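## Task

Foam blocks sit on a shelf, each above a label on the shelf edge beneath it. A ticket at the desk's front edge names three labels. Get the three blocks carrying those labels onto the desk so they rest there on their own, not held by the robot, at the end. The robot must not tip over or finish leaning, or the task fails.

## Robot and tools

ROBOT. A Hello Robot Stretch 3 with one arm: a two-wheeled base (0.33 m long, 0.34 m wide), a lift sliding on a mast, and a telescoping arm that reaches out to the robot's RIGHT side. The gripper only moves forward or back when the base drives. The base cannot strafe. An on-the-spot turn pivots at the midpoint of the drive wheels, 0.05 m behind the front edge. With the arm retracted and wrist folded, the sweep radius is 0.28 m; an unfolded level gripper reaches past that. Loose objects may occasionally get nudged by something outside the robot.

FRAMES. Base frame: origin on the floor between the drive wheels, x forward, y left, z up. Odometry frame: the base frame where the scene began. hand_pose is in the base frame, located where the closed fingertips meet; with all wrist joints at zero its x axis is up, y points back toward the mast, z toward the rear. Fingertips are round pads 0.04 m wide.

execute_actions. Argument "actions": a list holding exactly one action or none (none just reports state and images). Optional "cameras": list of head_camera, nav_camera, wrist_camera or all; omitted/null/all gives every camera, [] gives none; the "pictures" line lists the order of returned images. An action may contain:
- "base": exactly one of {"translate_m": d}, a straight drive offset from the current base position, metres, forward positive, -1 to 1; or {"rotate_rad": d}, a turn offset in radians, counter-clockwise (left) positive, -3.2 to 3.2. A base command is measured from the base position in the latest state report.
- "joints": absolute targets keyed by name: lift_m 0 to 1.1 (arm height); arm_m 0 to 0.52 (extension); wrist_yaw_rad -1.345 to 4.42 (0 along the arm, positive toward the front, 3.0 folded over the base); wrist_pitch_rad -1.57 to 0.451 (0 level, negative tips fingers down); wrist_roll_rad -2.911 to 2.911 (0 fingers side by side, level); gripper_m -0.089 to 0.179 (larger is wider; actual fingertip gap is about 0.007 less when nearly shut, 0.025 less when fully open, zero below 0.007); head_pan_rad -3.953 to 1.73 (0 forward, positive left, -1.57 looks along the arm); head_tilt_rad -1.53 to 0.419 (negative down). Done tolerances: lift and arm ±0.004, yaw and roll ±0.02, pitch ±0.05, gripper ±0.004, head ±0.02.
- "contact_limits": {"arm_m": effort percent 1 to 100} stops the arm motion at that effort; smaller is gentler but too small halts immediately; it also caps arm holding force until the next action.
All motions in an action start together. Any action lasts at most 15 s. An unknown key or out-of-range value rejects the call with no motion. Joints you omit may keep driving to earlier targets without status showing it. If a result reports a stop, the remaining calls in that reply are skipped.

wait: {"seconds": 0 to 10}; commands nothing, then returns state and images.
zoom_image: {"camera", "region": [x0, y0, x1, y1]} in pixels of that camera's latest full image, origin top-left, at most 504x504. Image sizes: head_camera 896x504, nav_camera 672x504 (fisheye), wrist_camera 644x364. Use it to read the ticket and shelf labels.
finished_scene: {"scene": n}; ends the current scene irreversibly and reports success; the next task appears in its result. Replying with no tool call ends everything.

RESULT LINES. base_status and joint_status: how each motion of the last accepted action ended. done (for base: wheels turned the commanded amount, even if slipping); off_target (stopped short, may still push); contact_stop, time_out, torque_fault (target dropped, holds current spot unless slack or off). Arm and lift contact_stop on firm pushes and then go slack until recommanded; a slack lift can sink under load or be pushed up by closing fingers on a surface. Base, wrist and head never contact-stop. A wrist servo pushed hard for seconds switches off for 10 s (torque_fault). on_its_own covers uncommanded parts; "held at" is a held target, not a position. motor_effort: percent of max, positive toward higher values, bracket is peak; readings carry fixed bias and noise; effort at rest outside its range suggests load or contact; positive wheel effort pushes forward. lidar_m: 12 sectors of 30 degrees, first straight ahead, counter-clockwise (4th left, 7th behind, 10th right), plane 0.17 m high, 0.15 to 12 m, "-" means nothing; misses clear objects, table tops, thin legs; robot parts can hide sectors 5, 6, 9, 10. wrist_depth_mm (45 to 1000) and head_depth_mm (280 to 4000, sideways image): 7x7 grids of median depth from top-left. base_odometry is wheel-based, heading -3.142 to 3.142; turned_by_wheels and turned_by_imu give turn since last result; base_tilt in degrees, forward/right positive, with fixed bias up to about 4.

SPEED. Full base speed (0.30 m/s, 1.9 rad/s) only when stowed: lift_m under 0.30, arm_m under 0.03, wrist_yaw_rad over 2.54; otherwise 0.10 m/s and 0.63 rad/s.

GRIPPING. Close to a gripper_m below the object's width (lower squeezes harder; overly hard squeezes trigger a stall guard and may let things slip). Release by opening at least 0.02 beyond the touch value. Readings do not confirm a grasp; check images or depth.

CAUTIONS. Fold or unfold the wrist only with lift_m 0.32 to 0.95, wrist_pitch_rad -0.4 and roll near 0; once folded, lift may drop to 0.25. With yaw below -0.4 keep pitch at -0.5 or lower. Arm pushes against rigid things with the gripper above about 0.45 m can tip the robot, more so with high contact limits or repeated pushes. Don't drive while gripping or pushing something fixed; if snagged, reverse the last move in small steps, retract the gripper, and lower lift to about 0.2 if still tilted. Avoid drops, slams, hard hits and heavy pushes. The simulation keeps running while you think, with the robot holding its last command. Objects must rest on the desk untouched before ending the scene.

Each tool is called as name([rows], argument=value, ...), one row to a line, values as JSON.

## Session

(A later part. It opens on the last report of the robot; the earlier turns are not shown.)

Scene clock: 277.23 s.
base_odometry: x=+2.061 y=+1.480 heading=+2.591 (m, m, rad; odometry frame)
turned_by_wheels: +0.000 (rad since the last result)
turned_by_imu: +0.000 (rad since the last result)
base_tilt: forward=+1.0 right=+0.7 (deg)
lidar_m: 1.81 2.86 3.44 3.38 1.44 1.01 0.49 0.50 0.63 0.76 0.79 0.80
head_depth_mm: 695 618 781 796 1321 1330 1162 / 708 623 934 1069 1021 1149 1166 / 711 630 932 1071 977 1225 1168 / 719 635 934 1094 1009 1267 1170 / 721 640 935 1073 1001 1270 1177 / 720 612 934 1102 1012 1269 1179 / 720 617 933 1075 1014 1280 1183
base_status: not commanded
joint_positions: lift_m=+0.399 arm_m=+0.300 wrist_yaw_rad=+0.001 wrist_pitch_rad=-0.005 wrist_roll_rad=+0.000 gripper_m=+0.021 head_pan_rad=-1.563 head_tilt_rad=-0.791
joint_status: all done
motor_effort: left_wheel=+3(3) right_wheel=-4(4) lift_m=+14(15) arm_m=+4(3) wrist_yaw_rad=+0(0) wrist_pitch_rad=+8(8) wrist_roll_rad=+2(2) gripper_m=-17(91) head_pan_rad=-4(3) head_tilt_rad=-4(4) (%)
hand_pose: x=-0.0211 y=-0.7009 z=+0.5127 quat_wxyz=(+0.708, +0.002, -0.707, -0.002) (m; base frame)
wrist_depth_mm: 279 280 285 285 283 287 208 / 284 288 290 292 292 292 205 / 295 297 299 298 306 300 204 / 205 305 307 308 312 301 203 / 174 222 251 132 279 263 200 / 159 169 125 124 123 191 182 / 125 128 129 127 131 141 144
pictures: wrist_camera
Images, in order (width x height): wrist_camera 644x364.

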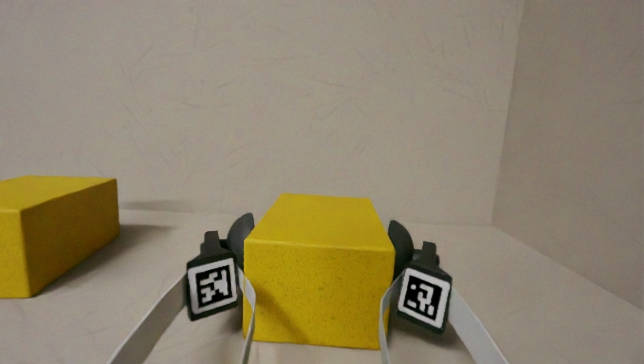

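execute_actions([
  {"joints": {"lift_m": 0.435}},
], cameras=[])

execute_actions([
  {"joints": {"arm_m": 0.0}},
], cameras=["wrist_camera"])

Scene clock: 278.87 s.
base_odometry: x=+2.061 y=+1.480 heading=+2.591 (m, m, rad; odometry frame)
turned_by_wheels: +0.000 (rad since the last result)
turned_by_imu: +0.000 (rad since the last result)
base_tilt: forward=+1.0 right=+0.6 (deg)
lidar_m: 1.81 2.86 3.44 3.37 1.45 1.01 0.49 0.50 0.63 0.76 0.79 0.79
head_depth_mm: 696 616 781 796 1320 1325 1161 / 708 622 933 1065 999 1228 1151 / 710 629 935 1069 975 1234 1164 / 717 635 934 1089 1006 1263 1176 / 719 640 936 1075 999 1270 1176 / 721 612 933 1103 1014 1269 1179 / 721 617 935 1078 1014 1279 1180
base_status: not commanded
joint_positions: lift_m=+0.435 arm_m=+0.300 wrist_yaw_rad=+0.001 wrist_pitch_rad=-0.005 wrist_roll_rad=+0.000 gripper_m=+0.021 head_pan_rad=-1.563 head_tilt_rad=-0.791
joint_status: all done
motor_effort: left_wheel=+3(3) right_wheel=-4(4) lift_m=+23(24) arm_m=+4(3) wrist_yaw_rad=+0(1) wrist_pitch_rad=+8(8) wrist_roll_rad=+2(2) gripper_m=-17(17) head_pan_rad=-4(3) head_tilt_rad=-4(4) (%)
hand_pose: x=-0.0211 y=-0.7009 z=+0.5481 quat_wxyz=(+0.708, +0.002, -0.707, -0.002) (m; base frame)
wrist_depth_mm: 278 281 284 282 285 285 208 / 285 290 291 293 293 291 206 / 297 298 297 302 304 299 203 / 303 307 307 305 309 298 202 / 208 310 312 133 316 296 199 / 175 225 125 124 123 256 198 / 167 178 175 128 183 197 188
pictures: none
No camera images: the call's "cameras" was empty. Leave "cameras" out to get every camera's image.

Scene clock: 282.30 s.
base_odometry: x=+2.061 y=+1.480 heading=+2.591 (m, m, rad; odometry frame)
turned_by_wheels: +0.000 (rad since the last result)
turned_by_imu: +0.000 (rad since the last result)
base_tilt: forward=+1.1 right=+0.7 (deg)
lidar_m: 1.80 2.86 3.44 3.37 1.44 1.01 0.49 0.50 0.63 0.76 0.79 0.80
head_depth_mm: 696 617 781 795 1319 1323 1162 / 706 622 930 1068 1025 1231 1165 / 711 630 934 1082 1001 1226 1213 / 721 635 932 1088 1004 1267 1170 / 718 640 933 1071 1000 1271 1173 / 722 614 934 1099 1017 1269 1178 / 722 618 934 1078 1016 1276 1187
base_status: not commanded
joint_positions: lift_m=+0.435 arm_m=+0.000 wrist_yaw_rad=+0.001 wrist_pitch_rad=-0.005 wrist_roll_rad=+0.000 gripper_m=+0.021 head_pan_rad=-1.563 head_tilt_rad=-0.791
joint_status: all done
motor_effort: left_wheel=+3(3) right_wheel=-4(4) lift_m=+23(23) arm_m=-2(2) wrist_yaw_rad=+0(1) wrist_pitch_rad=+8(8) wrist_roll_rad=+2(2) gripper_m=-18(17) head_pan_rad=-4(4) head_tilt_rad=-3(3) (%)
hand_pose: x=-0.0212 y=-0.4013 z=+0.5481 quat_wxyz=(+0.708, +0.002, -0.707, -0.002) (m; base frame)
wrist_depth_mm: 542 556 554 559 555 364 622 / 562 572 568 578 577 382 641 / 585 588 581 589 590 409 643 / 450 595 524 600 558 403 675 / 389 353 384 133 395 668 686 / 629 631 125 124 123 702 697 / 646 661 659 127 507 709 744
pictures: wrist_camera
Images, in order (width x height): wrist_camera 644x364.

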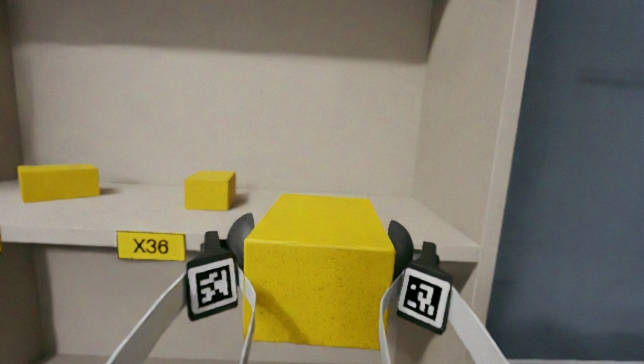

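execute_actions([
  {"base": {"rotate_rad": 1.08}, "joints": {"wrist_pitch_rad": -0.4, "wrist_yaw_rad": 3.0, "head_pan_rad": 0.0, "head_tilt_rad": -0.3}},
], cameras=[])

execute_actions([
  {"joints": {"lift_m": 0.285}},
], cameras=["head_camera", "nav_camera"])

Scene clock: 286.30 s.
base_odometry: x=+2.061 y=+1.480 heading=-2.612 (m, m, rad; odometry frame)
turned_by_wheels: +1.080 (rad since the last result)
turned_by_imu: +1.065 (rad since the last result)
base_tilt: forward=+1.1 right=+0.5 (deg)
lidar_m: 3.37 3.49 1.39 1.00 0.49 0.50 0.63 0.85 0.79 1.24 2.54 2.88
head_depth_mm: 3363 3570 3646 3851 2967 2089 1606 / 3727 - - - 2988 2092 1618 / 3866 - - - 2979 2097 1610 / 3533 - - - 3061 2100 1622 / 3249 3948 - - 2976 2102 1611 / 3552 3776 3860 - 2996 2110 1616 / 3408 3523 3680 3800 2988 2108 1626
base_status: done
joint_positions: lift_m=+0.435 arm_m=+0.000 wrist_yaw_rad=+2.997 wrist_pitch_rad=-0.419 wrist_roll_rad=+0.000 gripper_m=+0.021 head_pan_rad=-0.007 head_tilt_rad=-0.310
joint_status: all done
motor_effort: left_wheel=-3(9) right_wheel=+4(8) lift_m=+23(23) arm_m=-2(2) wrist_yaw_rad=+3(4) wrist_pitch_rad=+6(6) wrist_roll_rad=+2(2) gripper_m=-17(17) head_pan_rad=+3(41) head_tilt_rad=+4(26) (%)
hand_pose: x=+0.0110 y=+0.0768 z=+0.4472 quat_wxyz=(+0.197, +0.700, +0.097, +0.680) (m; base frame)
wrist_depth_mm: 663 - 945 - - - - / 401 434 - - - - - / 414 461 - - - - - / 435 507 - - - - - / 462 554 129 133 834 845 837 / 500 588 125 124 123 687 707 / 519 563 535 128 563 587 596
pictures: none
No camera images: the call's "cameras" was empty. Leave "cameras" out to get every camera's image.

Scene clock: 288.50 s.
base_odometry: x=+2.061 y=+1.480 heading=-2.612 (m, m, rad; odometry frame)
turned_by_wheels: +0.000 (rad since the last result)
turned_by_imu: +0.000 (rad since the last result)
base_tilt: forward=+1.2 right=+0.6 (deg)
lidar_m: 3.37 3.48 1.39 1.00 0.49 0.50 0.63 0.85 0.79 1.24 2.54 2.88
head_depth_mm: 3356 3572 3664 3776 2967 2080 1614 / 3744 - - - 2995 2094 1600 / 3819 - - - 2972 2072 1611 / 3536 - - - 2990 2101 1615 / 3264 3965 - - 2992 2086 1612 / 3532 3750 3883 3997 2994 2105 1627 / 3369 3549 3672 3816 3008 2112 1625
base_status: not commanded
joint_positions: lift_m=+0.285 arm_m=+0.000 wrist_yaw_rad=+2.998 wrist_pitch_rad=-0.421 wrist_roll_rad=+0.000 gripper_m=+0.021 head_pan_rad=-0.007 head_tilt_rad=-0.310
joint_status: all done
motor_effort: left_wheel=-3(3) right_wheel=+4(4) lift_m=+14(19) arm_m=-2(2) wrist_yaw_rad=+3(3) wrist_pitch_rad=+7(7) wrist_roll_rad=+2(2) gripper_m=-17(17) head_pan_rad=+3(3) head_tilt_rad=+4(3) (%)
hand_pose: x=+0.0109 y=+0.0766 z=+0.2974 quat_wxyz=(+0.197, +0.700, +0.098, +0.679) (m; base frame)
wrist_depth_mm: 371 - 927 - - - - / 383 427 - - - - - / 415 459 956 - - - - / 437 506 719 725 750 796 793 / 464 537 129 133 606 613 632 / 457 487 125 124 123 512 513 / - - - 127 421 442 442
pictures: head_camera (sideways: a quarter turn clockwise sets it upright), nav_camera (sideways: a quarter turn counterclockwise sets it upright)
Images, in order (width x height): head_camera 896x504, nav_camera 672x504.

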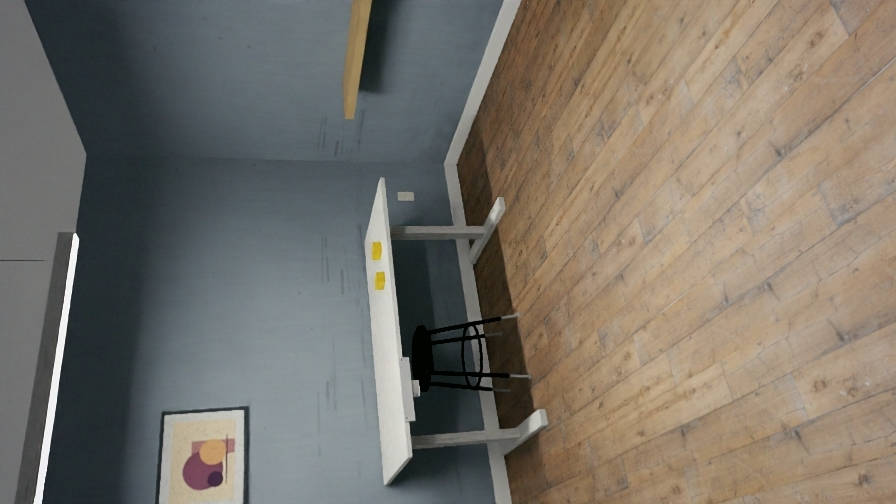

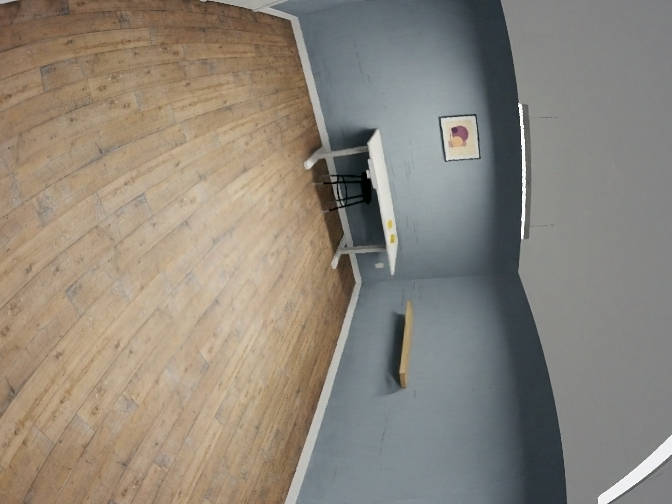

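execute_actions([
  {"base": {"translate_m": 1.0}},
], cameras=[])

execute_actions([
  {"base": {"translate_m": 1.0}},
], cameras=[])

execute_actions([
  {"base": {"translate_m": 0.6}},
], cameras=["nav_camera"])

Scene clock: 294.27 s.
base_odometry: x=+1.198 y=+0.975 heading=-2.612 (m, m, rad; odometry frame)
turned_by_wheels: +0.000 (rad since the last result)
turned_by_imu: -0.001 (rad since the last result)
base_tilt: forward=+1.1 right=+0.6 (deg)
lidar_m: 2.77 2.42 2.11 1.53 1.48 1.31 1.40 1.71 1.80 2.34 2.27 2.34
head_depth_mm: 2785 2881 2929 3074 2946 2098 1619 / 3122 3292 3387 3518 2978 2094 1608 / 3242 3430 3558 3754 2971 2092 1619 / 3072 3184 3391 3437 3019 2118 1616 / 2939 3069 3177 3291 2979 2097 1616 / 2778 2891 3055 2710 2861 2099 1618 / 2661 2717 2849 2613 3005 2106 1633
base_status: done
joint_positions: lift_m=+0.285 arm_m=+0.000 wrist_yaw_rad=+2.998 wrist_pitch_rad=-0.421 wrist_roll_rad=+0.000 gripper_m=+0.021 head_pan_rad=-0.007 head_tilt_rad=-0.309
joint_status: not commanded
motor_effort: left_wheel=-3(9) right_wheel=+3(12) lift_m=+14(15) arm_m=-3(2) wrist_yaw_rad=+2(3) wrist_pitch_rad=+7(7) wrist_roll_rad=+2(2) gripper_m=-17(17) head_pan_rad=+3(3) head_tilt_rad=+4(3) (%)
hand_pose: x=+0.0108 y=+0.0766 z=+0.2973 quat_wxyz=(+0.197, +0.700, +0.098, +0.679) (m; base frame)
wrist_depth_mm: - - - - - - - / - - - - - - - / 900 929 951 - - - - / 684 696 723 727 746 779 819 / 558 570 129 133 602 614 640 / 465 490 124 124 123 511 523 / - - - 127 418 441 444
pictures: none
No camera images: the call's "cameras" was empty. Leave "cameras" out to get every camera's image.

Scene clock: 299.27 s.
base_odometry: x=+0.335 y=+0.470 heading=-2.612 (m, m, rad; odometry frame)
turned_by_wheels: +0.000 (rad since the last result)
turned_by_imu: -0.001 (rad since the last result)
base_tilt: forward=+1.1 right=+0.5 (deg)
lidar_m: 1.94 1.51 2.22 2.06 2.00 2.06 2.26 2.36 2.37 1.83 1.76 1.81
head_depth_mm: 2159 2217 2276 2360 2423 2097 1605 / 2382 2466 2577 2692 2706 2099 1613 / 2281 2403 2523 2661 2738 2096 1612 / 2174 2261 2375 2323 2147 2124 1617 / 2068 2143 2241 2286 2478 2106 1614 / 1976 2063 2134 2170 2306 2097 1619 / 1880 1954 2033 2081 1598 2023 1628
base_status: done
joint_positions: lift_m=+0.285 arm_m=+0.000 wrist_yaw_rad=+2.998 wrist_pitch_rad=-0.421 wrist_roll_rad=+0.000 gripper_m=+0.021 head_pan_rad=-0.007 head_tilt_rad=-0.309
joint_status: not commanded
motor_effort: left_wheel=-3(9) right_wheel=+3(12) lift_m=+14(15) arm_m=-1(2) wrist_yaw_rad=+2(2) wrist_pitch_rad=+7(7) wrist_roll_rad=+2(2) gripper_m=-17(17) head_pan_rad=+3(2) head_tilt_rad=+3(3) (%)
hand_pose: x=+0.0107 y=+0.0766 z=+0.2973 quat_wxyz=(+0.197, +0.700, +0.098, +0.680) (m; base frame)
wrist_depth_mm: - - - - - - - / - - - - - - - / 882 941 951 - - - - / 692 697 741 733 768 763 805 / 564 567 129 133 607 620 621 / 472 490 125 124 123 519 516 / - - - 127 422 434 447
pictures: none
No camera images: the call's "cameras" was empty. Leave "cameras" out to get every camera's image.

Scene clock: 302.90 s.
base_odometry: x=-0.183 y=+0.167 heading=-2.612 (m, m, rad; odometry frame)
turned_by_wheels: +0.000 (rad since the last result)
turned_by_imu: -0.001 (rad since the last result)
base_tilt: forward=+1.1 right=+0.6 (deg)
lidar_m: 1.34 0.98 1.06 2.28 2.32 2.38 2.85 2.81 2.09 1.51 1.44 1.49
head_depth_mm: 1764 1815 1874 1931 1989 1982 1617 / 1832 1938 2014 2112 2199 2095 1615 / 1730 1825 1916 2009 1330 2021 1618 / 1645 1715 1797 1881 1335 1557 1569 / 1559 1631 1689 1776 1338 1807 1624 / 1487 1542 1609 1683 1341 1042 1617 / 1421 1474 1529 1602 1341 985 1624
base_status: done
joint_positions: lift_m=+0.285 arm_m=+0.000 wrist_yaw_rad=+2.998 wrist_pitch_rad=-0.421 wrist_roll_rad=+0.000 gripper_m=+0.021 head_pan_rad=-0.007 head_tilt_rad=-0.309
joint_status: not commanded
motor_effort: left_wheel=-3(10) right_wheel=+3(12) lift_m=+14(15) arm_m=-3(2) wrist_yaw_rad=+2(3) wrist_pitch_rad=+7(7) wrist_roll_rad=+2(2) gripper_m=-17(17) head_pan_rad=+3(3) head_tilt_rad=+4(3) (%)
hand_pose: x=+0.0107 y=+0.0766 z=+0.2973 quat_wxyz=(+0.197, +0.700, +0.098, +0.680) (m; base frame)
wrist_depth_mm: - - - - - - - / - - - - - - - / 913 902 984 - - - - / 706 713 722 750 777 769 807 / 554 579 130 133 610 618 624 / 473 491 124 124 123 519 524 / - - - 127 418 436 440
pictures: nav_camera (sideways: a quarter turn counterclockwise sets it upright)
Images, in order (width x height): nav_camera 672x504.

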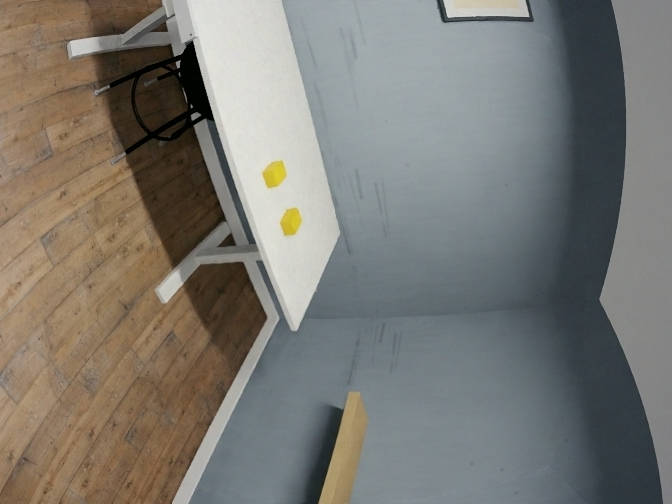

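execute_actions([
  {"base": {"rotate_rad": 2.108}, "joints": {"head_pan_rad": -1.57, "head_tilt_rad": -0.7}},
], cameras=["head_camera", "nav_camera"])

Scene clock: 306.83 s.
base_odometry: x=-0.183 y=+0.167 heading=-0.504 (m, m, rad; odometry frame)
turned_by_wheels: +2.108 (rad since the last result)
turned_by_imu: +2.072 (rad since the last result)
base_tilt: forward=+1.1 right=+0.5 (deg)
lidar_m: 2.28 2.38 2.86 2.81 2.07 1.50 1.45 1.50 1.34 0.98 1.05 2.30
head_depth_mm: 1382 1534 1248 1919 1707 1410 1212 / 1397 1544 1265 1938 1707 1417 1210 / 1406 1555 1267 1943 1714 1430 1214 / 1407 1558 1281 1223 1661 1426 1218 / 1411 1568 1288 1211 1677 1428 1219 / 1416 1583 1297 1083 1682 1436 1227 / 1421 1591 1316 1053 1691 1434 1232
base_status: done
joint_positions: lift_m=+0.285 arm_m=+0.000 wrist_yaw_rad=+2.998 wrist_pitch_rad=-0.421 wrist_roll_rad=+0.000 gripper_m=+0.021 head_pan_rad=-1.563 head_tilt_rad=-0.692
joint_status: all done
motor_effort: left_wheel=-3(12) right_wheel=+3(13) lift_m=+14(15) arm_m=-2(2) wrist_yaw_rad=+2(2) wrist_pitch_rad=+7(7) wrist_roll_rad=+2(2) gripper_m=-17(17) head_pan_rad=-4(40) head_tilt_rad=-1(22) (%)
hand_pose: x=+0.0107 y=+0.0766 z=+0.2973 quat_wxyz=(+0.197, +0.700, +0.098, +0.680) (m; base frame)
wrist_depth_mm: - - - - - - - / - - - - - - - / 891 881 946 - - - - / 677 697 732 746 759 774 802 / 568 556 129 132 623 627 636 / 465 492 124 124 123 516 516 / - - - 127 416 432 449
pictures: head_camera (sideways: a quarter turn clockwise sets it upright), nav_camera (sideways: a quarter turn counterclockwise sets it upright)
Images, in order (width x height): head_camera 896x504, nav_camera 672x504.

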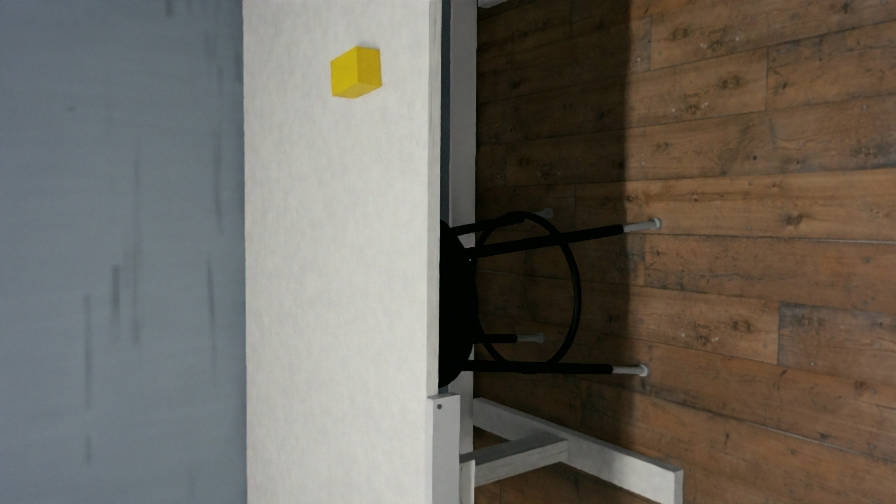

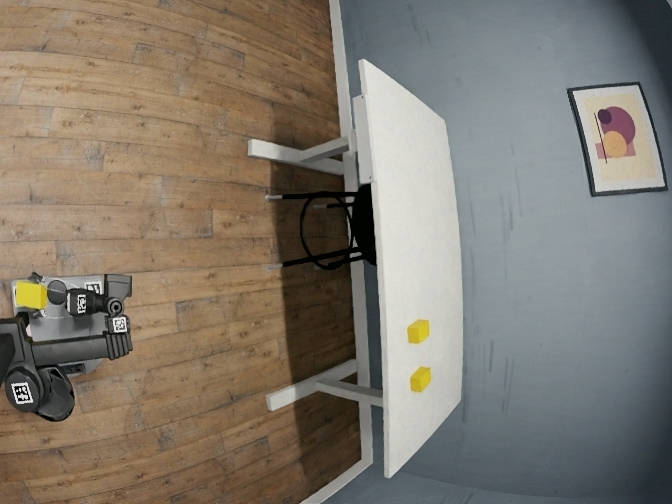

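execute_actions([
  {"base": {"rotate_rad": -0.7}},
], cameras=[])

execute_actions([
  {"base": {"translate_m": 0.34}},
], cameras=[])

execute_actions([
  {"base": {"rotate_rad": 0.7}, "joints": {"lift_m": 0.74}},
], cameras=["head_camera", "nav_camera"])

Scene clock: 309.90 s.
base_odometry: x=-0.183 y=+0.167 heading=-1.204 (m, m, rad; odometry frame)
turned_by_wheels: -0.700 (rad since the last result)
turned_by_imu: -0.689 (rad since the last result)
base_tilt: forward=+1.0 right=+0.5 (deg)
lidar_m: 1.98 2.28 2.28 2.81 3.09 2.57 1.61 1.45 1.45 1.34 0.98 1.06
head_depth_mm: 1510 1638 1784 1929 1699 1423 1215 / 1656 1814 2001 2067 1707 1421 1213 / 1825 2032 2239 2166 1704 1430 1211 / 1760 1945 1350 2181 1722 1430 1216 / 1649 1810 1286 1760 1726 1432 1226 / 1546 1672 1302 1972 1742 1437 1227 / 1456 1574 1310 1083 1736 1441 1240
base_status: done
joint_positions: lift_m=+0.285 arm_m=+0.000 wrist_yaw_rad=+2.998 wrist_pitch_rad=-0.421 wrist_roll_rad=+0.000 gripper_m=+0.021 head_pan_rad=-1.563 head_tilt_rad=-0.692
joint_status: not commanded
motor_effort: left_wheel=+3(11) right_wheel=-4(10) lift_m=+14(15) arm_m=-2(2) wrist_yaw_rad=+2(2) wrist_pitch_rad=+7(7) wrist_roll_rad=+2(2) gripper_m=-17(17) head_pan_rad=-5(4) head_tilt_rad=-3(2) (%)
hand_pose: x=+0.0107 y=+0.0766 z=+0.2973 quat_wxyz=(+0.197, +0.700, +0.098, +0.680) (m; base frame)
wrist_depth_mm: - - - - - - - / - - - - - - - / 870 889 959 - - - - / 687 706 731 748 749 781 802 / 554 566 129 133 600 627 626 / 466 491 125 124 123 516 520 / - - - 127 417 439 441
pictures: none
No camera images: the call's "cameras" was empty. Leave "cameras" out to get every camera's image.

Scene clock: 312.77 s.
base_odometry: x=-0.061 y=-0.151 heading=-1.204 (m, m, rad; odometry frame)
turned_by_wheels: +0.000 (rad since the last result)
turned_by_imu: +0.000 (rad since the last result)
base_tilt: forward=+1.1 right=+0.6 (deg)
lidar_m: 1.71 2.03 2.04 2.49 3.29 3.02 1.89 1.71 1.71 1.31 0.79 0.78
head_depth_mm: 1783 1932 2030 2130 1701 1416 1210 / 1785 2008 1263 2087 1698 1423 1208 / 1636 1825 1271 1659 1709 1425 1213 / 1526 1665 1279 1028 1717 1431 1221 / 1428 1561 1294 956 1731 1436 1222 / 1330 1455 1301 961 1647 1407 1224 / 1255 1359 1306 967 842 1446 1231
base_status: done
joint_positions: lift_m=+0.285 arm_m=+0.000 wrist_yaw_rad=+2.998 wrist_pitch_rad=-0.421 wrist_roll_rad=+0.000 gripper_m=+0.021 head_pan_rad=-1.563 head_tilt_rad=-0.692
joint_status: not commanded
motor_effort: left_wheel=+3(15) right_wheel=-4(8) lift_m=+14(15) arm_m=-2(2) wrist_yaw_rad=+2(2) wrist_pitch_rad=+7(7) wrist_roll_rad=+2(2) gripper_m=-17(17) head_pan_rad=-4(4) head_tilt_rad=-4(2) (%)
hand_pose: x=+0.0107 y=+0.0766 z=+0.2973 quat_wxyz=(+0.197, +0.700, +0.098, +0.680) (m; base frame)
wrist_depth_mm: - - - - - - - / - - - - - - - / 891 912 962 - - - - / 698 693 738 733 756 771 804 / 564 568 129 133 604 610 628 / 468 488 125 124 123 519 522 / - - - 127 415 440 443
pictures: none
No camera images: the call's "cameras" was empty. Leave "cameras" out to get every camera's image.

Scene clock: 317.73 s.
base_odometry: x=-0.061 y=-0.151 heading=-0.504 (m, m, rad; odometry frame)
turned_by_wheels: +0.700 (rad since the last result)
turned_by_imu: +0.689 (rad since the last result)
base_tilt: forward=+1.1 right=+0.6 (deg)
lidar_m: 2.03 2.12 2.88 3.06 2.43 1.77 1.70 1.76 0.79 0.78 1.02 2.00
head_depth_mm: 1194 1325 1253 934 1606 1416 1209 / 1195 1335 1262 944 1145 1385 1217 / 1203 1338 1276 947 1576 1422 1217 / 1212 1343 1284 950 1574 1394 1238 / 1211 1356 1291 954 861 1440 1220 / 1213 1355 1304 954 1421 1404 1230 / 1227 1365 1461 967 1603 1436 1228
base_status: done
joint_positions: lift_m=+0.740 arm_m=+0.000 wrist_yaw_rad=+2.998 wrist_pitch_rad=-0.421 wrist_roll_rad=+0.000 gripper_m=+0.021 head_pan_rad=-1.563 head_tilt_rad=-0.692
joint_status: all done
motor_effort: left_wheel=-3(11) right_wheel=+3(11) lift_m=+23(25) arm_m=-2(2) wrist_yaw_rad=+2(2) wrist_pitch_rad=+7(7) wrist_roll_rad=+2(2) gripper_m=-17(17) head_pan_rad=-4(4) head_tilt_rad=-3(3) (%)
hand_pose: x=+0.0107 y=+0.0765 z=+0.7517 quat_wxyz=(+0.197, +0.700, +0.098, +0.679) (m; base frame)
wrist_depth_mm: - - - - - - - / - - - - - - - / - - - - - - - / - - - - - - - / - - 129 133 - - - / 959 - 125 124 123 - - / 823 853 814 128 876 930 932
pictures: head_camera (sideways: a quarter turn clockwise sets it upright), nav_camera (sideways: a quarter turn counterclockwise sets it upright)
Images, in order (width x height): head_camera 896x504, nav_camera 672x504.

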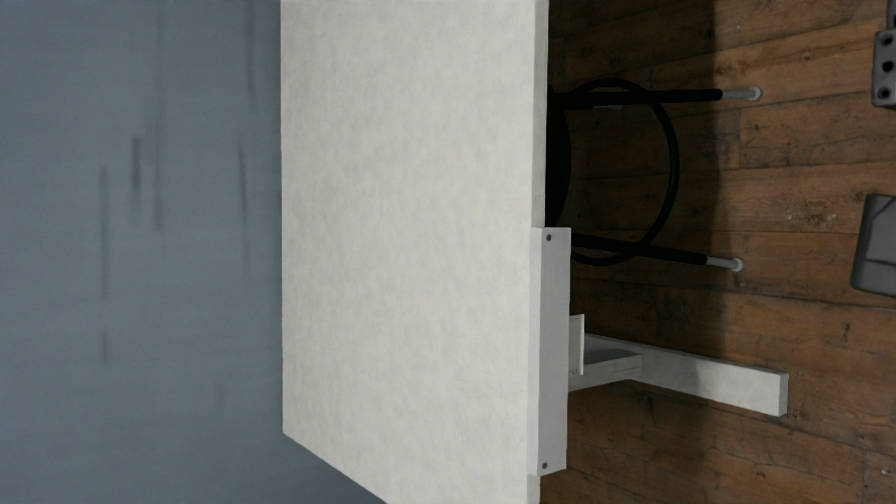

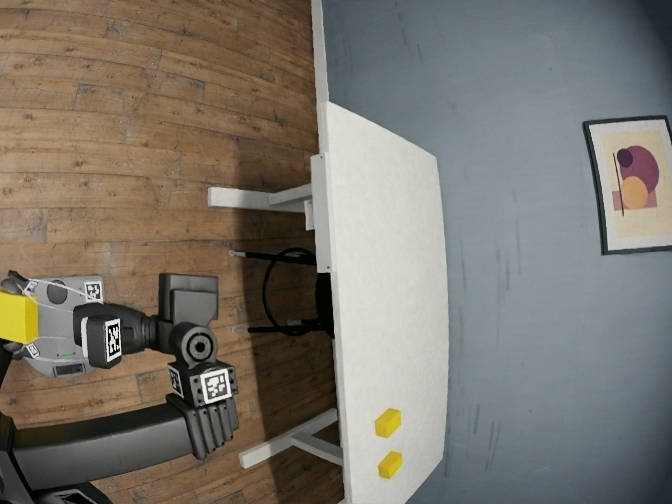

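execute_actions([
  {"joints": {"wrist_yaw_rad": 0.0}},
], cameras=[])

execute_actions([
  {"joints": {"wrist_pitch_rad": -0.12, "arm_m": 0.46}},
], cameras=["head_camera", "wrist_camera"])

Scene clock: 320.77 s.
base_odometry: x=-0.061 y=-0.151 heading=-0.504 (m, m, rad; odometry frame)
turned_by_wheels: +0.000 (rad since the last result)
turned_by_imu: +0.000 (rad since the last result)
base_tilt: forward=+1.0 right=+0.6 (deg)
lidar_m: 2.03 2.11 2.88 3.06 2.44 1.77 1.70 1.76 0.79 0.78 1.02 1.99
head_depth_mm: 1190 1323 1253 937 1616 1415 1216 / 1197 1329 1264 941 1145 1380 1236 / 1202 1331 1272 945 1570 597 - / 1209 1344 1283 948 1583 1432 1221 / 1212 1356 1290 952 858 1423 1220 / 1220 1357 1304 962 1407 1401 1228 / 1225 1366 1468 965 1603 1445 1230
base_status: not commanded
joint_positions: lift_m=+0.740 arm_m=+0.000 wrist_yaw_rad=+0.003 wrist_pitch_rad=-0.421 wrist_roll_rad=+0.000 gripper_m=+0.021 head_pan_rad=-1.563 head_tilt_rad=-0.692
joint_status: all done
motor_effort: left_wheel=-3(3) right_wheel=+3(3) lift_m=+23(23) arm_m=-3(2) wrist_yaw_rad=-2(3) wrist_pitch_rad=+7(7) wrist_roll_rad=+2(2) gripper_m=-17(17) head_pan_rad=-4(3) head_tilt_rad=-3(3) (%)
hand_pose: x=-0.0209 y=-0.3692 z=+0.7517 quat_wxyz=(+0.692, +0.149, -0.691, -0.147) (m; base frame)
wrist_depth_mm: - - 977 - - - - / 475 490 515 534 567 602 525 / - 396 396 407 428 413 426 / - - - 624 - - - / - - 966 133 - - - / 973 - 125 124 123 - - / 839 856 839 127 850 904 915
pictures: none
No camera images: the call's "cameras" was empty. Leave "cameras" out to get every camera's image.

Scene clock: 325.33 s.
base_odometry: x=-0.061 y=-0.151 heading=-0.504 (m, m, rad; odometry frame)
turned_by_wheels: +0.000 (rad since the last result)
turned_by_imu: +0.000 (rad since the last result)
base_tilt: forward=+1.1 right=+0.7 (deg)
lidar_m: 2.03 2.12 2.88 3.06 2.44 1.77 1.71 1.76 0.79 0.78 1.03 1.99
head_depth_mm: 1189 1320 1253 969 - - 1188 / 1193 1327 1319 - 1152 1376 1214 / 1196 1332 1341 - 1571 1417 1222 / 1205 1340 1280 948 1579 1395 1225 / 1215 1347 1288 954 859 1432 1225 / 1222 1359 1297 958 1419 1405 1224 / 1222 1368 1461 963 1612 1447 1237
base_status: not commanded
joint_positions: lift_m=+0.740 arm_m=+0.460 wrist_yaw_rad=+0.001 wrist_pitch_rad=-0.149 wrist_roll_rad=+0.000 gripper_m=+0.021 head_pan_rad=-1.563 head_tilt_rad=-0.692
joint_status: all done
motor_effort: left_wheel=-3(3) right_wheel=+3(3) lift_m=+23(23) arm_m=+3(3) wrist_yaw_rad=+0(2) wrist_pitch_rad=+10(11) wrist_roll_rad=+2(2) gripper_m=-17(17) head_pan_rad=-4(4) head_tilt_rad=-3(2) (%)
hand_pose: x=-0.0212 y=-0.8545 z=+0.8165 quat_wxyz=(+0.706, +0.053, -0.705, -0.053) (m; base frame)
wrist_depth_mm: 638 634 639 625 643 634 608 / 672 683 667 661 650 653 648 / 731 714 698 703 688 686 680 / 494 506 541 562 595 628 657 / 347 355 359 132 390 402 420 / 261 270 125 123 123 296 301 / 212 216 211 128 220 234 239
pictures: head_camera (sideways: a quarter turn clockwise sets it upright), wrist_camera
Images, in order (width x height): head_camera 896x504, wrist_camera 644x364.

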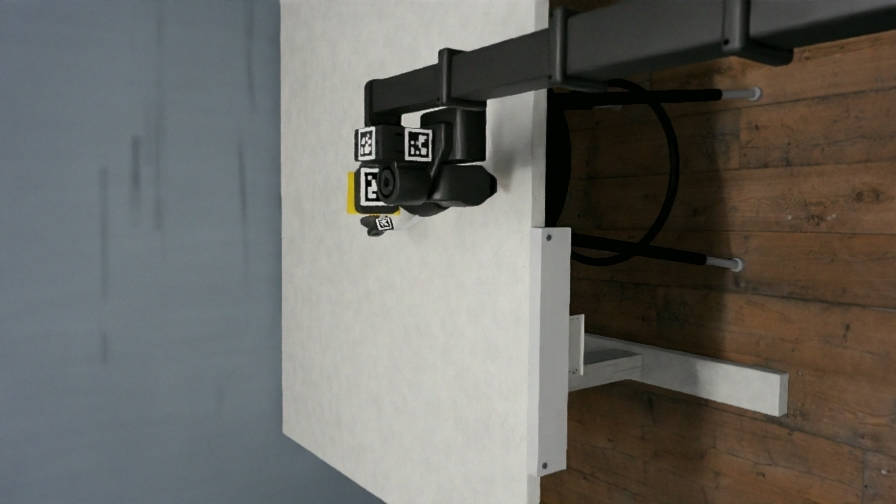

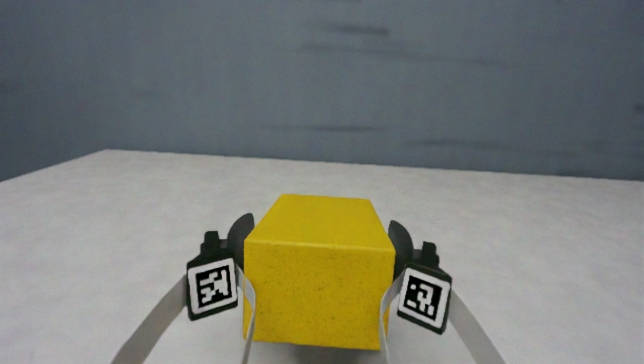

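execute_actions([
  {"joints": {"lift_m": 0.683}},
], cameras=["wrist_camera"])

execute_actions([
  {"joints": {"gripper_m": 0.11}},
], cameras=["wrist_camera"])

Scene clock: 327.20 s.
base_odometry: x=-0.061 y=-0.151 heading=-0.504 (m, m, rad; odometry frame)
turned_by_wheels: +0.000 (rad since the last result)
turned_by_imu: +0.000 (rad since the last result)
base_tilt: forward=+1.1 right=+0.6 (deg)
lidar_m: 2.02 2.12 2.87 3.07 2.44 1.77 1.70 1.76 0.79 0.78 1.02 1.99
head_depth_mm: 1194 1320 1256 936 1611 - - / 1198 1328 1261 1017 1569 1354 1209 / 1201 1333 1271 - 1574 1427 1220 / 1210 1345 1281 949 1578 1392 1217 / 1212 1358 1287 954 859 1428 1221 / 1218 1358 1299 958 1418 1406 1227 / 1220 1367 1456 963 1606 1446 1231
base_status: not commanded
joint_positions: lift_m=+0.683 arm_m=+0.460 wrist_yaw_rad=+0.001 wrist_pitch_rad=-0.149 wrist_roll_rad=+0.000 gripper_m=+0.021 head_pan_rad=-1.563 head_tilt_rad=-0.692
joint_status: all done
motor_effort: left_wheel=-3(3) right_wheel=+3(3) lift_m=+15(16) arm_m=+3(3) wrist_yaw_rad=+0(1) wrist_pitch_rad=+10(10) wrist_roll_rad=+2(2) gripper_m=-17(17) head_pan_rad=-4(4) head_tilt_rad=-2(2) (%)
hand_pose: x=-0.0212 y=-0.8545 z=+0.7600 quat_wxyz=(+0.706, +0.053, -0.705, -0.053) (m; base frame)
wrist_depth_mm: 648 639 639 632 634 627 624 / 668 674 669 662 651 649 653 / 700 646 697 672 692 670 682 / 338 352 368 391 406 432 452 / 236 239 248 133 266 275 285 / 180 183 125 123 123 203 207 / 146 148 145 128 150 161 163
pictures: wrist_camera
Images, in order (width x height): wrist_camera 644x364.

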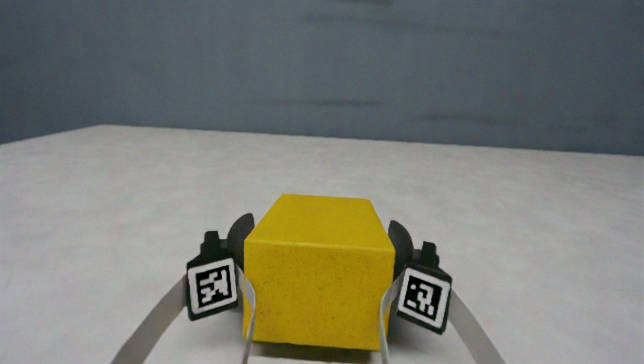

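Scene clock: 328.60 s.
base_odometry: x=-0.061 y=-0.151 heading=-0.504 (m, m, rad; odometry frame)
turned_by_wheels: +0.000 (rad since the last result)
turned_by_imu: +0.000 (rad since the last result)
base_tilt: forward=+1.1 right=+0.6 (deg)
lidar_m: 2.03 2.12 2.88 3.06 2.44 1.77 1.70 1.76 0.79 0.78 1.02 1.99
head_depth_mm: 1193 1325 1258 935 1609 - - / 1197 1327 1270 1014 1569 1358 1216 / 1206 1328 1269 - 1578 1420 1214 / 1204 1343 1278 946 1586 1387 1218 / 1214 1351 1292 955 860 1433 1219 / 1218 1353 1301 961 1420 1409 1229 / 1227 1366 1457 967 1600 1432 1231
base_status: not commanded
joint_positions: lift_m=+0.683 arm_m=+0.460 wrist_yaw_rad=+0.001 wrist_pitch_rad=-0.146 wrist_roll_rad=+0.000 gripper_m=+0.110 head_pan_rad=-1.563 head_tilt_rad=-0.692
joint_status: all done
motor_effort: left_wheel=-3(3) right_wheel=+3(3) lift_m=+15(15) arm_m=+3(4) wrist_yaw_rad=-1(1) wrist_pitch_rad=+9(10) wrist_roll_rad=+2(2) gripper_m=+0(80) head_pan_rad=-4(4) head_tilt_rad=-3(3) (%)
hand_pose: x=-0.0212 y=-0.8547 z=+0.7609 quat_wxyz=(+0.706, +0.052, -0.705, -0.051) (m; base frame)
wrist_depth_mm: 654 650 636 641 624 628 626 / 672 684 668 676 668 657 648 / 696 659 682 688 688 683 670 / 347 357 372 393 414 436 463 / 238 245 254 164 280 281 288 / 181 192 131 125 189 207 210 / 152 146 140 129 155 160 165
pictures: wrist_camera
Images, in order (width x height): wrist_camera 644x364.

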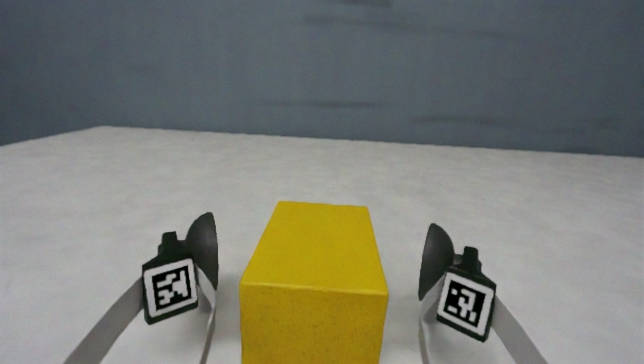

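execute_actions([
  {"joints": {"lift_m": 0.74}},
], cameras=[])

execute_actions([
  {"joints": {"arm_m": 0.25}},
], cameras=["nav_camera", "head_camera"])

Scene clock: 330.47 s.
base_odometry: x=-0.061 y=-0.151 heading=-0.504 (m, m, rad; odometry frame)
turned_by_wheels: +0.000 (rad since the last result)
turned_by_imu: +0.000 (rad since the last result)
base_tilt: forward=+1.1 right=+0.6 (deg)
lidar_m: 2.03 2.12 2.88 3.06 2.44 1.77 1.71 1.77 0.79 0.78 1.03 1.99
head_depth_mm: 1194 1321 1256 968 - - 1183 / 1196 1323 1326 - 1141 1381 1213 / 1203 1332 1334 - 1575 1420 1214 / 1210 1343 1279 951 1571 1394 1221 / 1207 1348 1291 952 859 1429 1223 / 1219 1359 1304 961 1422 1402 1228 / 1228 1365 1461 965 1610 1442 1229
base_status: not commanded
joint_positions: lift_m=+0.740 arm_m=+0.460 wrist_yaw_rad=+0.001 wrist_pitch_rad=-0.145 wrist_roll_rad=+0.000 gripper_m=+0.110 head_pan_rad=-1.563 head_tilt_rad=-0.692
joint_status: all done
motor_effort: left_wheel=-3(3) right_wheel=+3(3) lift_m=+22(23) arm_m=+4(3) wrist_yaw_rad=+0(1) wrist_pitch_rad=+8(9) wrist_roll_rad=+2(2) gripper_m=+1(0) head_pan_rad=-4(4) head_tilt_rad=-3(2) (%)
hand_pose: x=-0.0212 y=-0.8548 z=+0.8176 quat_wxyz=(+0.706, +0.052, -0.705, -0.051) (m; base frame)
wrist_depth_mm: 642 657 645 631 638 629 625 / 676 666 675 670 654 650 643 / 716 713 708 702 699 685 678 / 503 530 548 574 609 640 680 / 348 362 384 382 410 408 420 / 263 280 273 215 290 304 305 / 217 214 221 170 231 232 241
pictures: none
No camera images: the call's "cameras" was empty. Leave "cameras" out to get every camera's image.

Scene clock: 333.27 s.
base_odometry: x=-0.061 y=-0.151 heading=-0.504 (m, m, rad; odometry frame)
turned_by_wheels: +0.000 (rad since the last result)
turned_by_imu: +0.000 (rad since the last result)
base_tilt: forward=+1.1 right=+0.6 (deg)
lidar_m: 2.02 2.12 2.88 3.06 2.44 1.77 1.71 1.76 0.79 0.78 1.02 1.99
head_depth_mm: 1188 1324 1253 936 - - 1186 / 1198 1325 1266 975 - 1356 1212 / 1202 1332 1277 947 - 1390 1214 / 1211 1345 1280 951 1575 1402 1220 / 1210 1346 1289 957 858 1433 1221 / 1224 1358 1296 961 1429 1402 1225 / 1229 1365 1457 966 1609 1444 1227
base_status: not commanded
joint_positions: lift_m=+0.740 arm_m=+0.250 wrist_yaw_rad=+0.001 wrist_pitch_rad=-0.145 wrist_roll_rad=+0.000 gripper_m=+0.110 head_pan_rad=-1.563 head_tilt_rad=-0.692
joint_status: all done
motor_effort: left_wheel=-3(3) right_wheel=+3(3) lift_m=+22(22) arm_m=-3(4) wrist_yaw_rad=+0(0) wrist_pitch_rad=+8(9) wrist_roll_rad=+2(3) gripper_m=+0(1) head_pan_rad=-5(3) head_tilt_rad=-2(3) (%)
hand_pose: x=-0.0212 y=-0.6453 z=+0.8177 quat_wxyz=(+0.706, +0.052, -0.705, -0.051) (m; base frame)
wrist_depth_mm: 836 810 830 818 816 793 808 / 895 869 865 850 858 847 841 / 903 899 908 903 903 889 878 / 502 521 549 583 602 646 676 / 349 360 385 347 412 411 423 / 265 282 271 285 291 302 309 / 219 215 222 229 233 235 242
pictures: head_camera (sideways: a quarter turn clockwise sets it upright), nav_camera (sideways: a quarter turn counterclockwise sets it upright)
Images, in order (width x height): head_camera 896x504, nav_camera 672x504.

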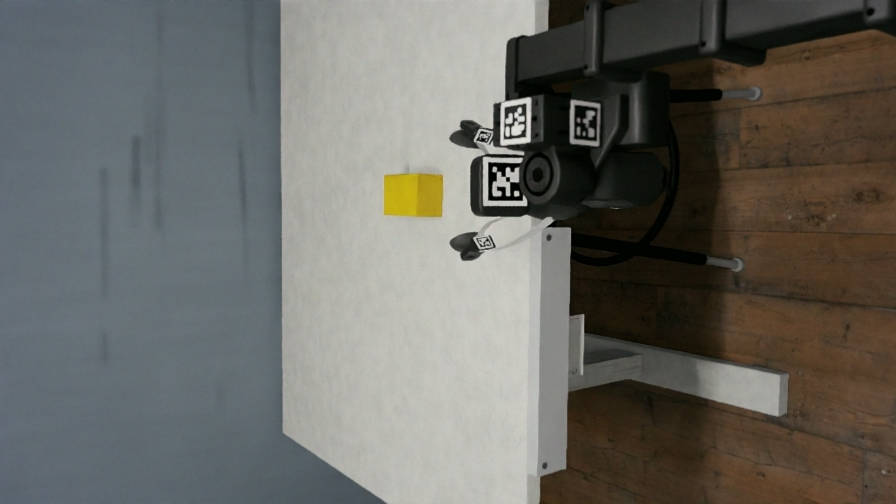

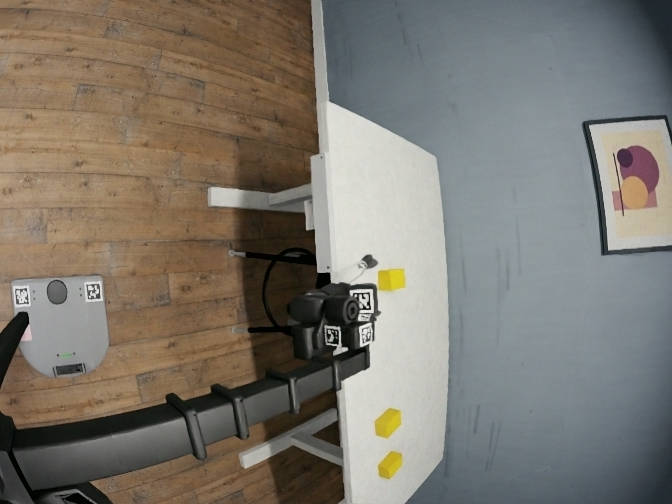

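All three blocks are on the desk.

finished_scene(scene=1)

The scene is finished: the task was done.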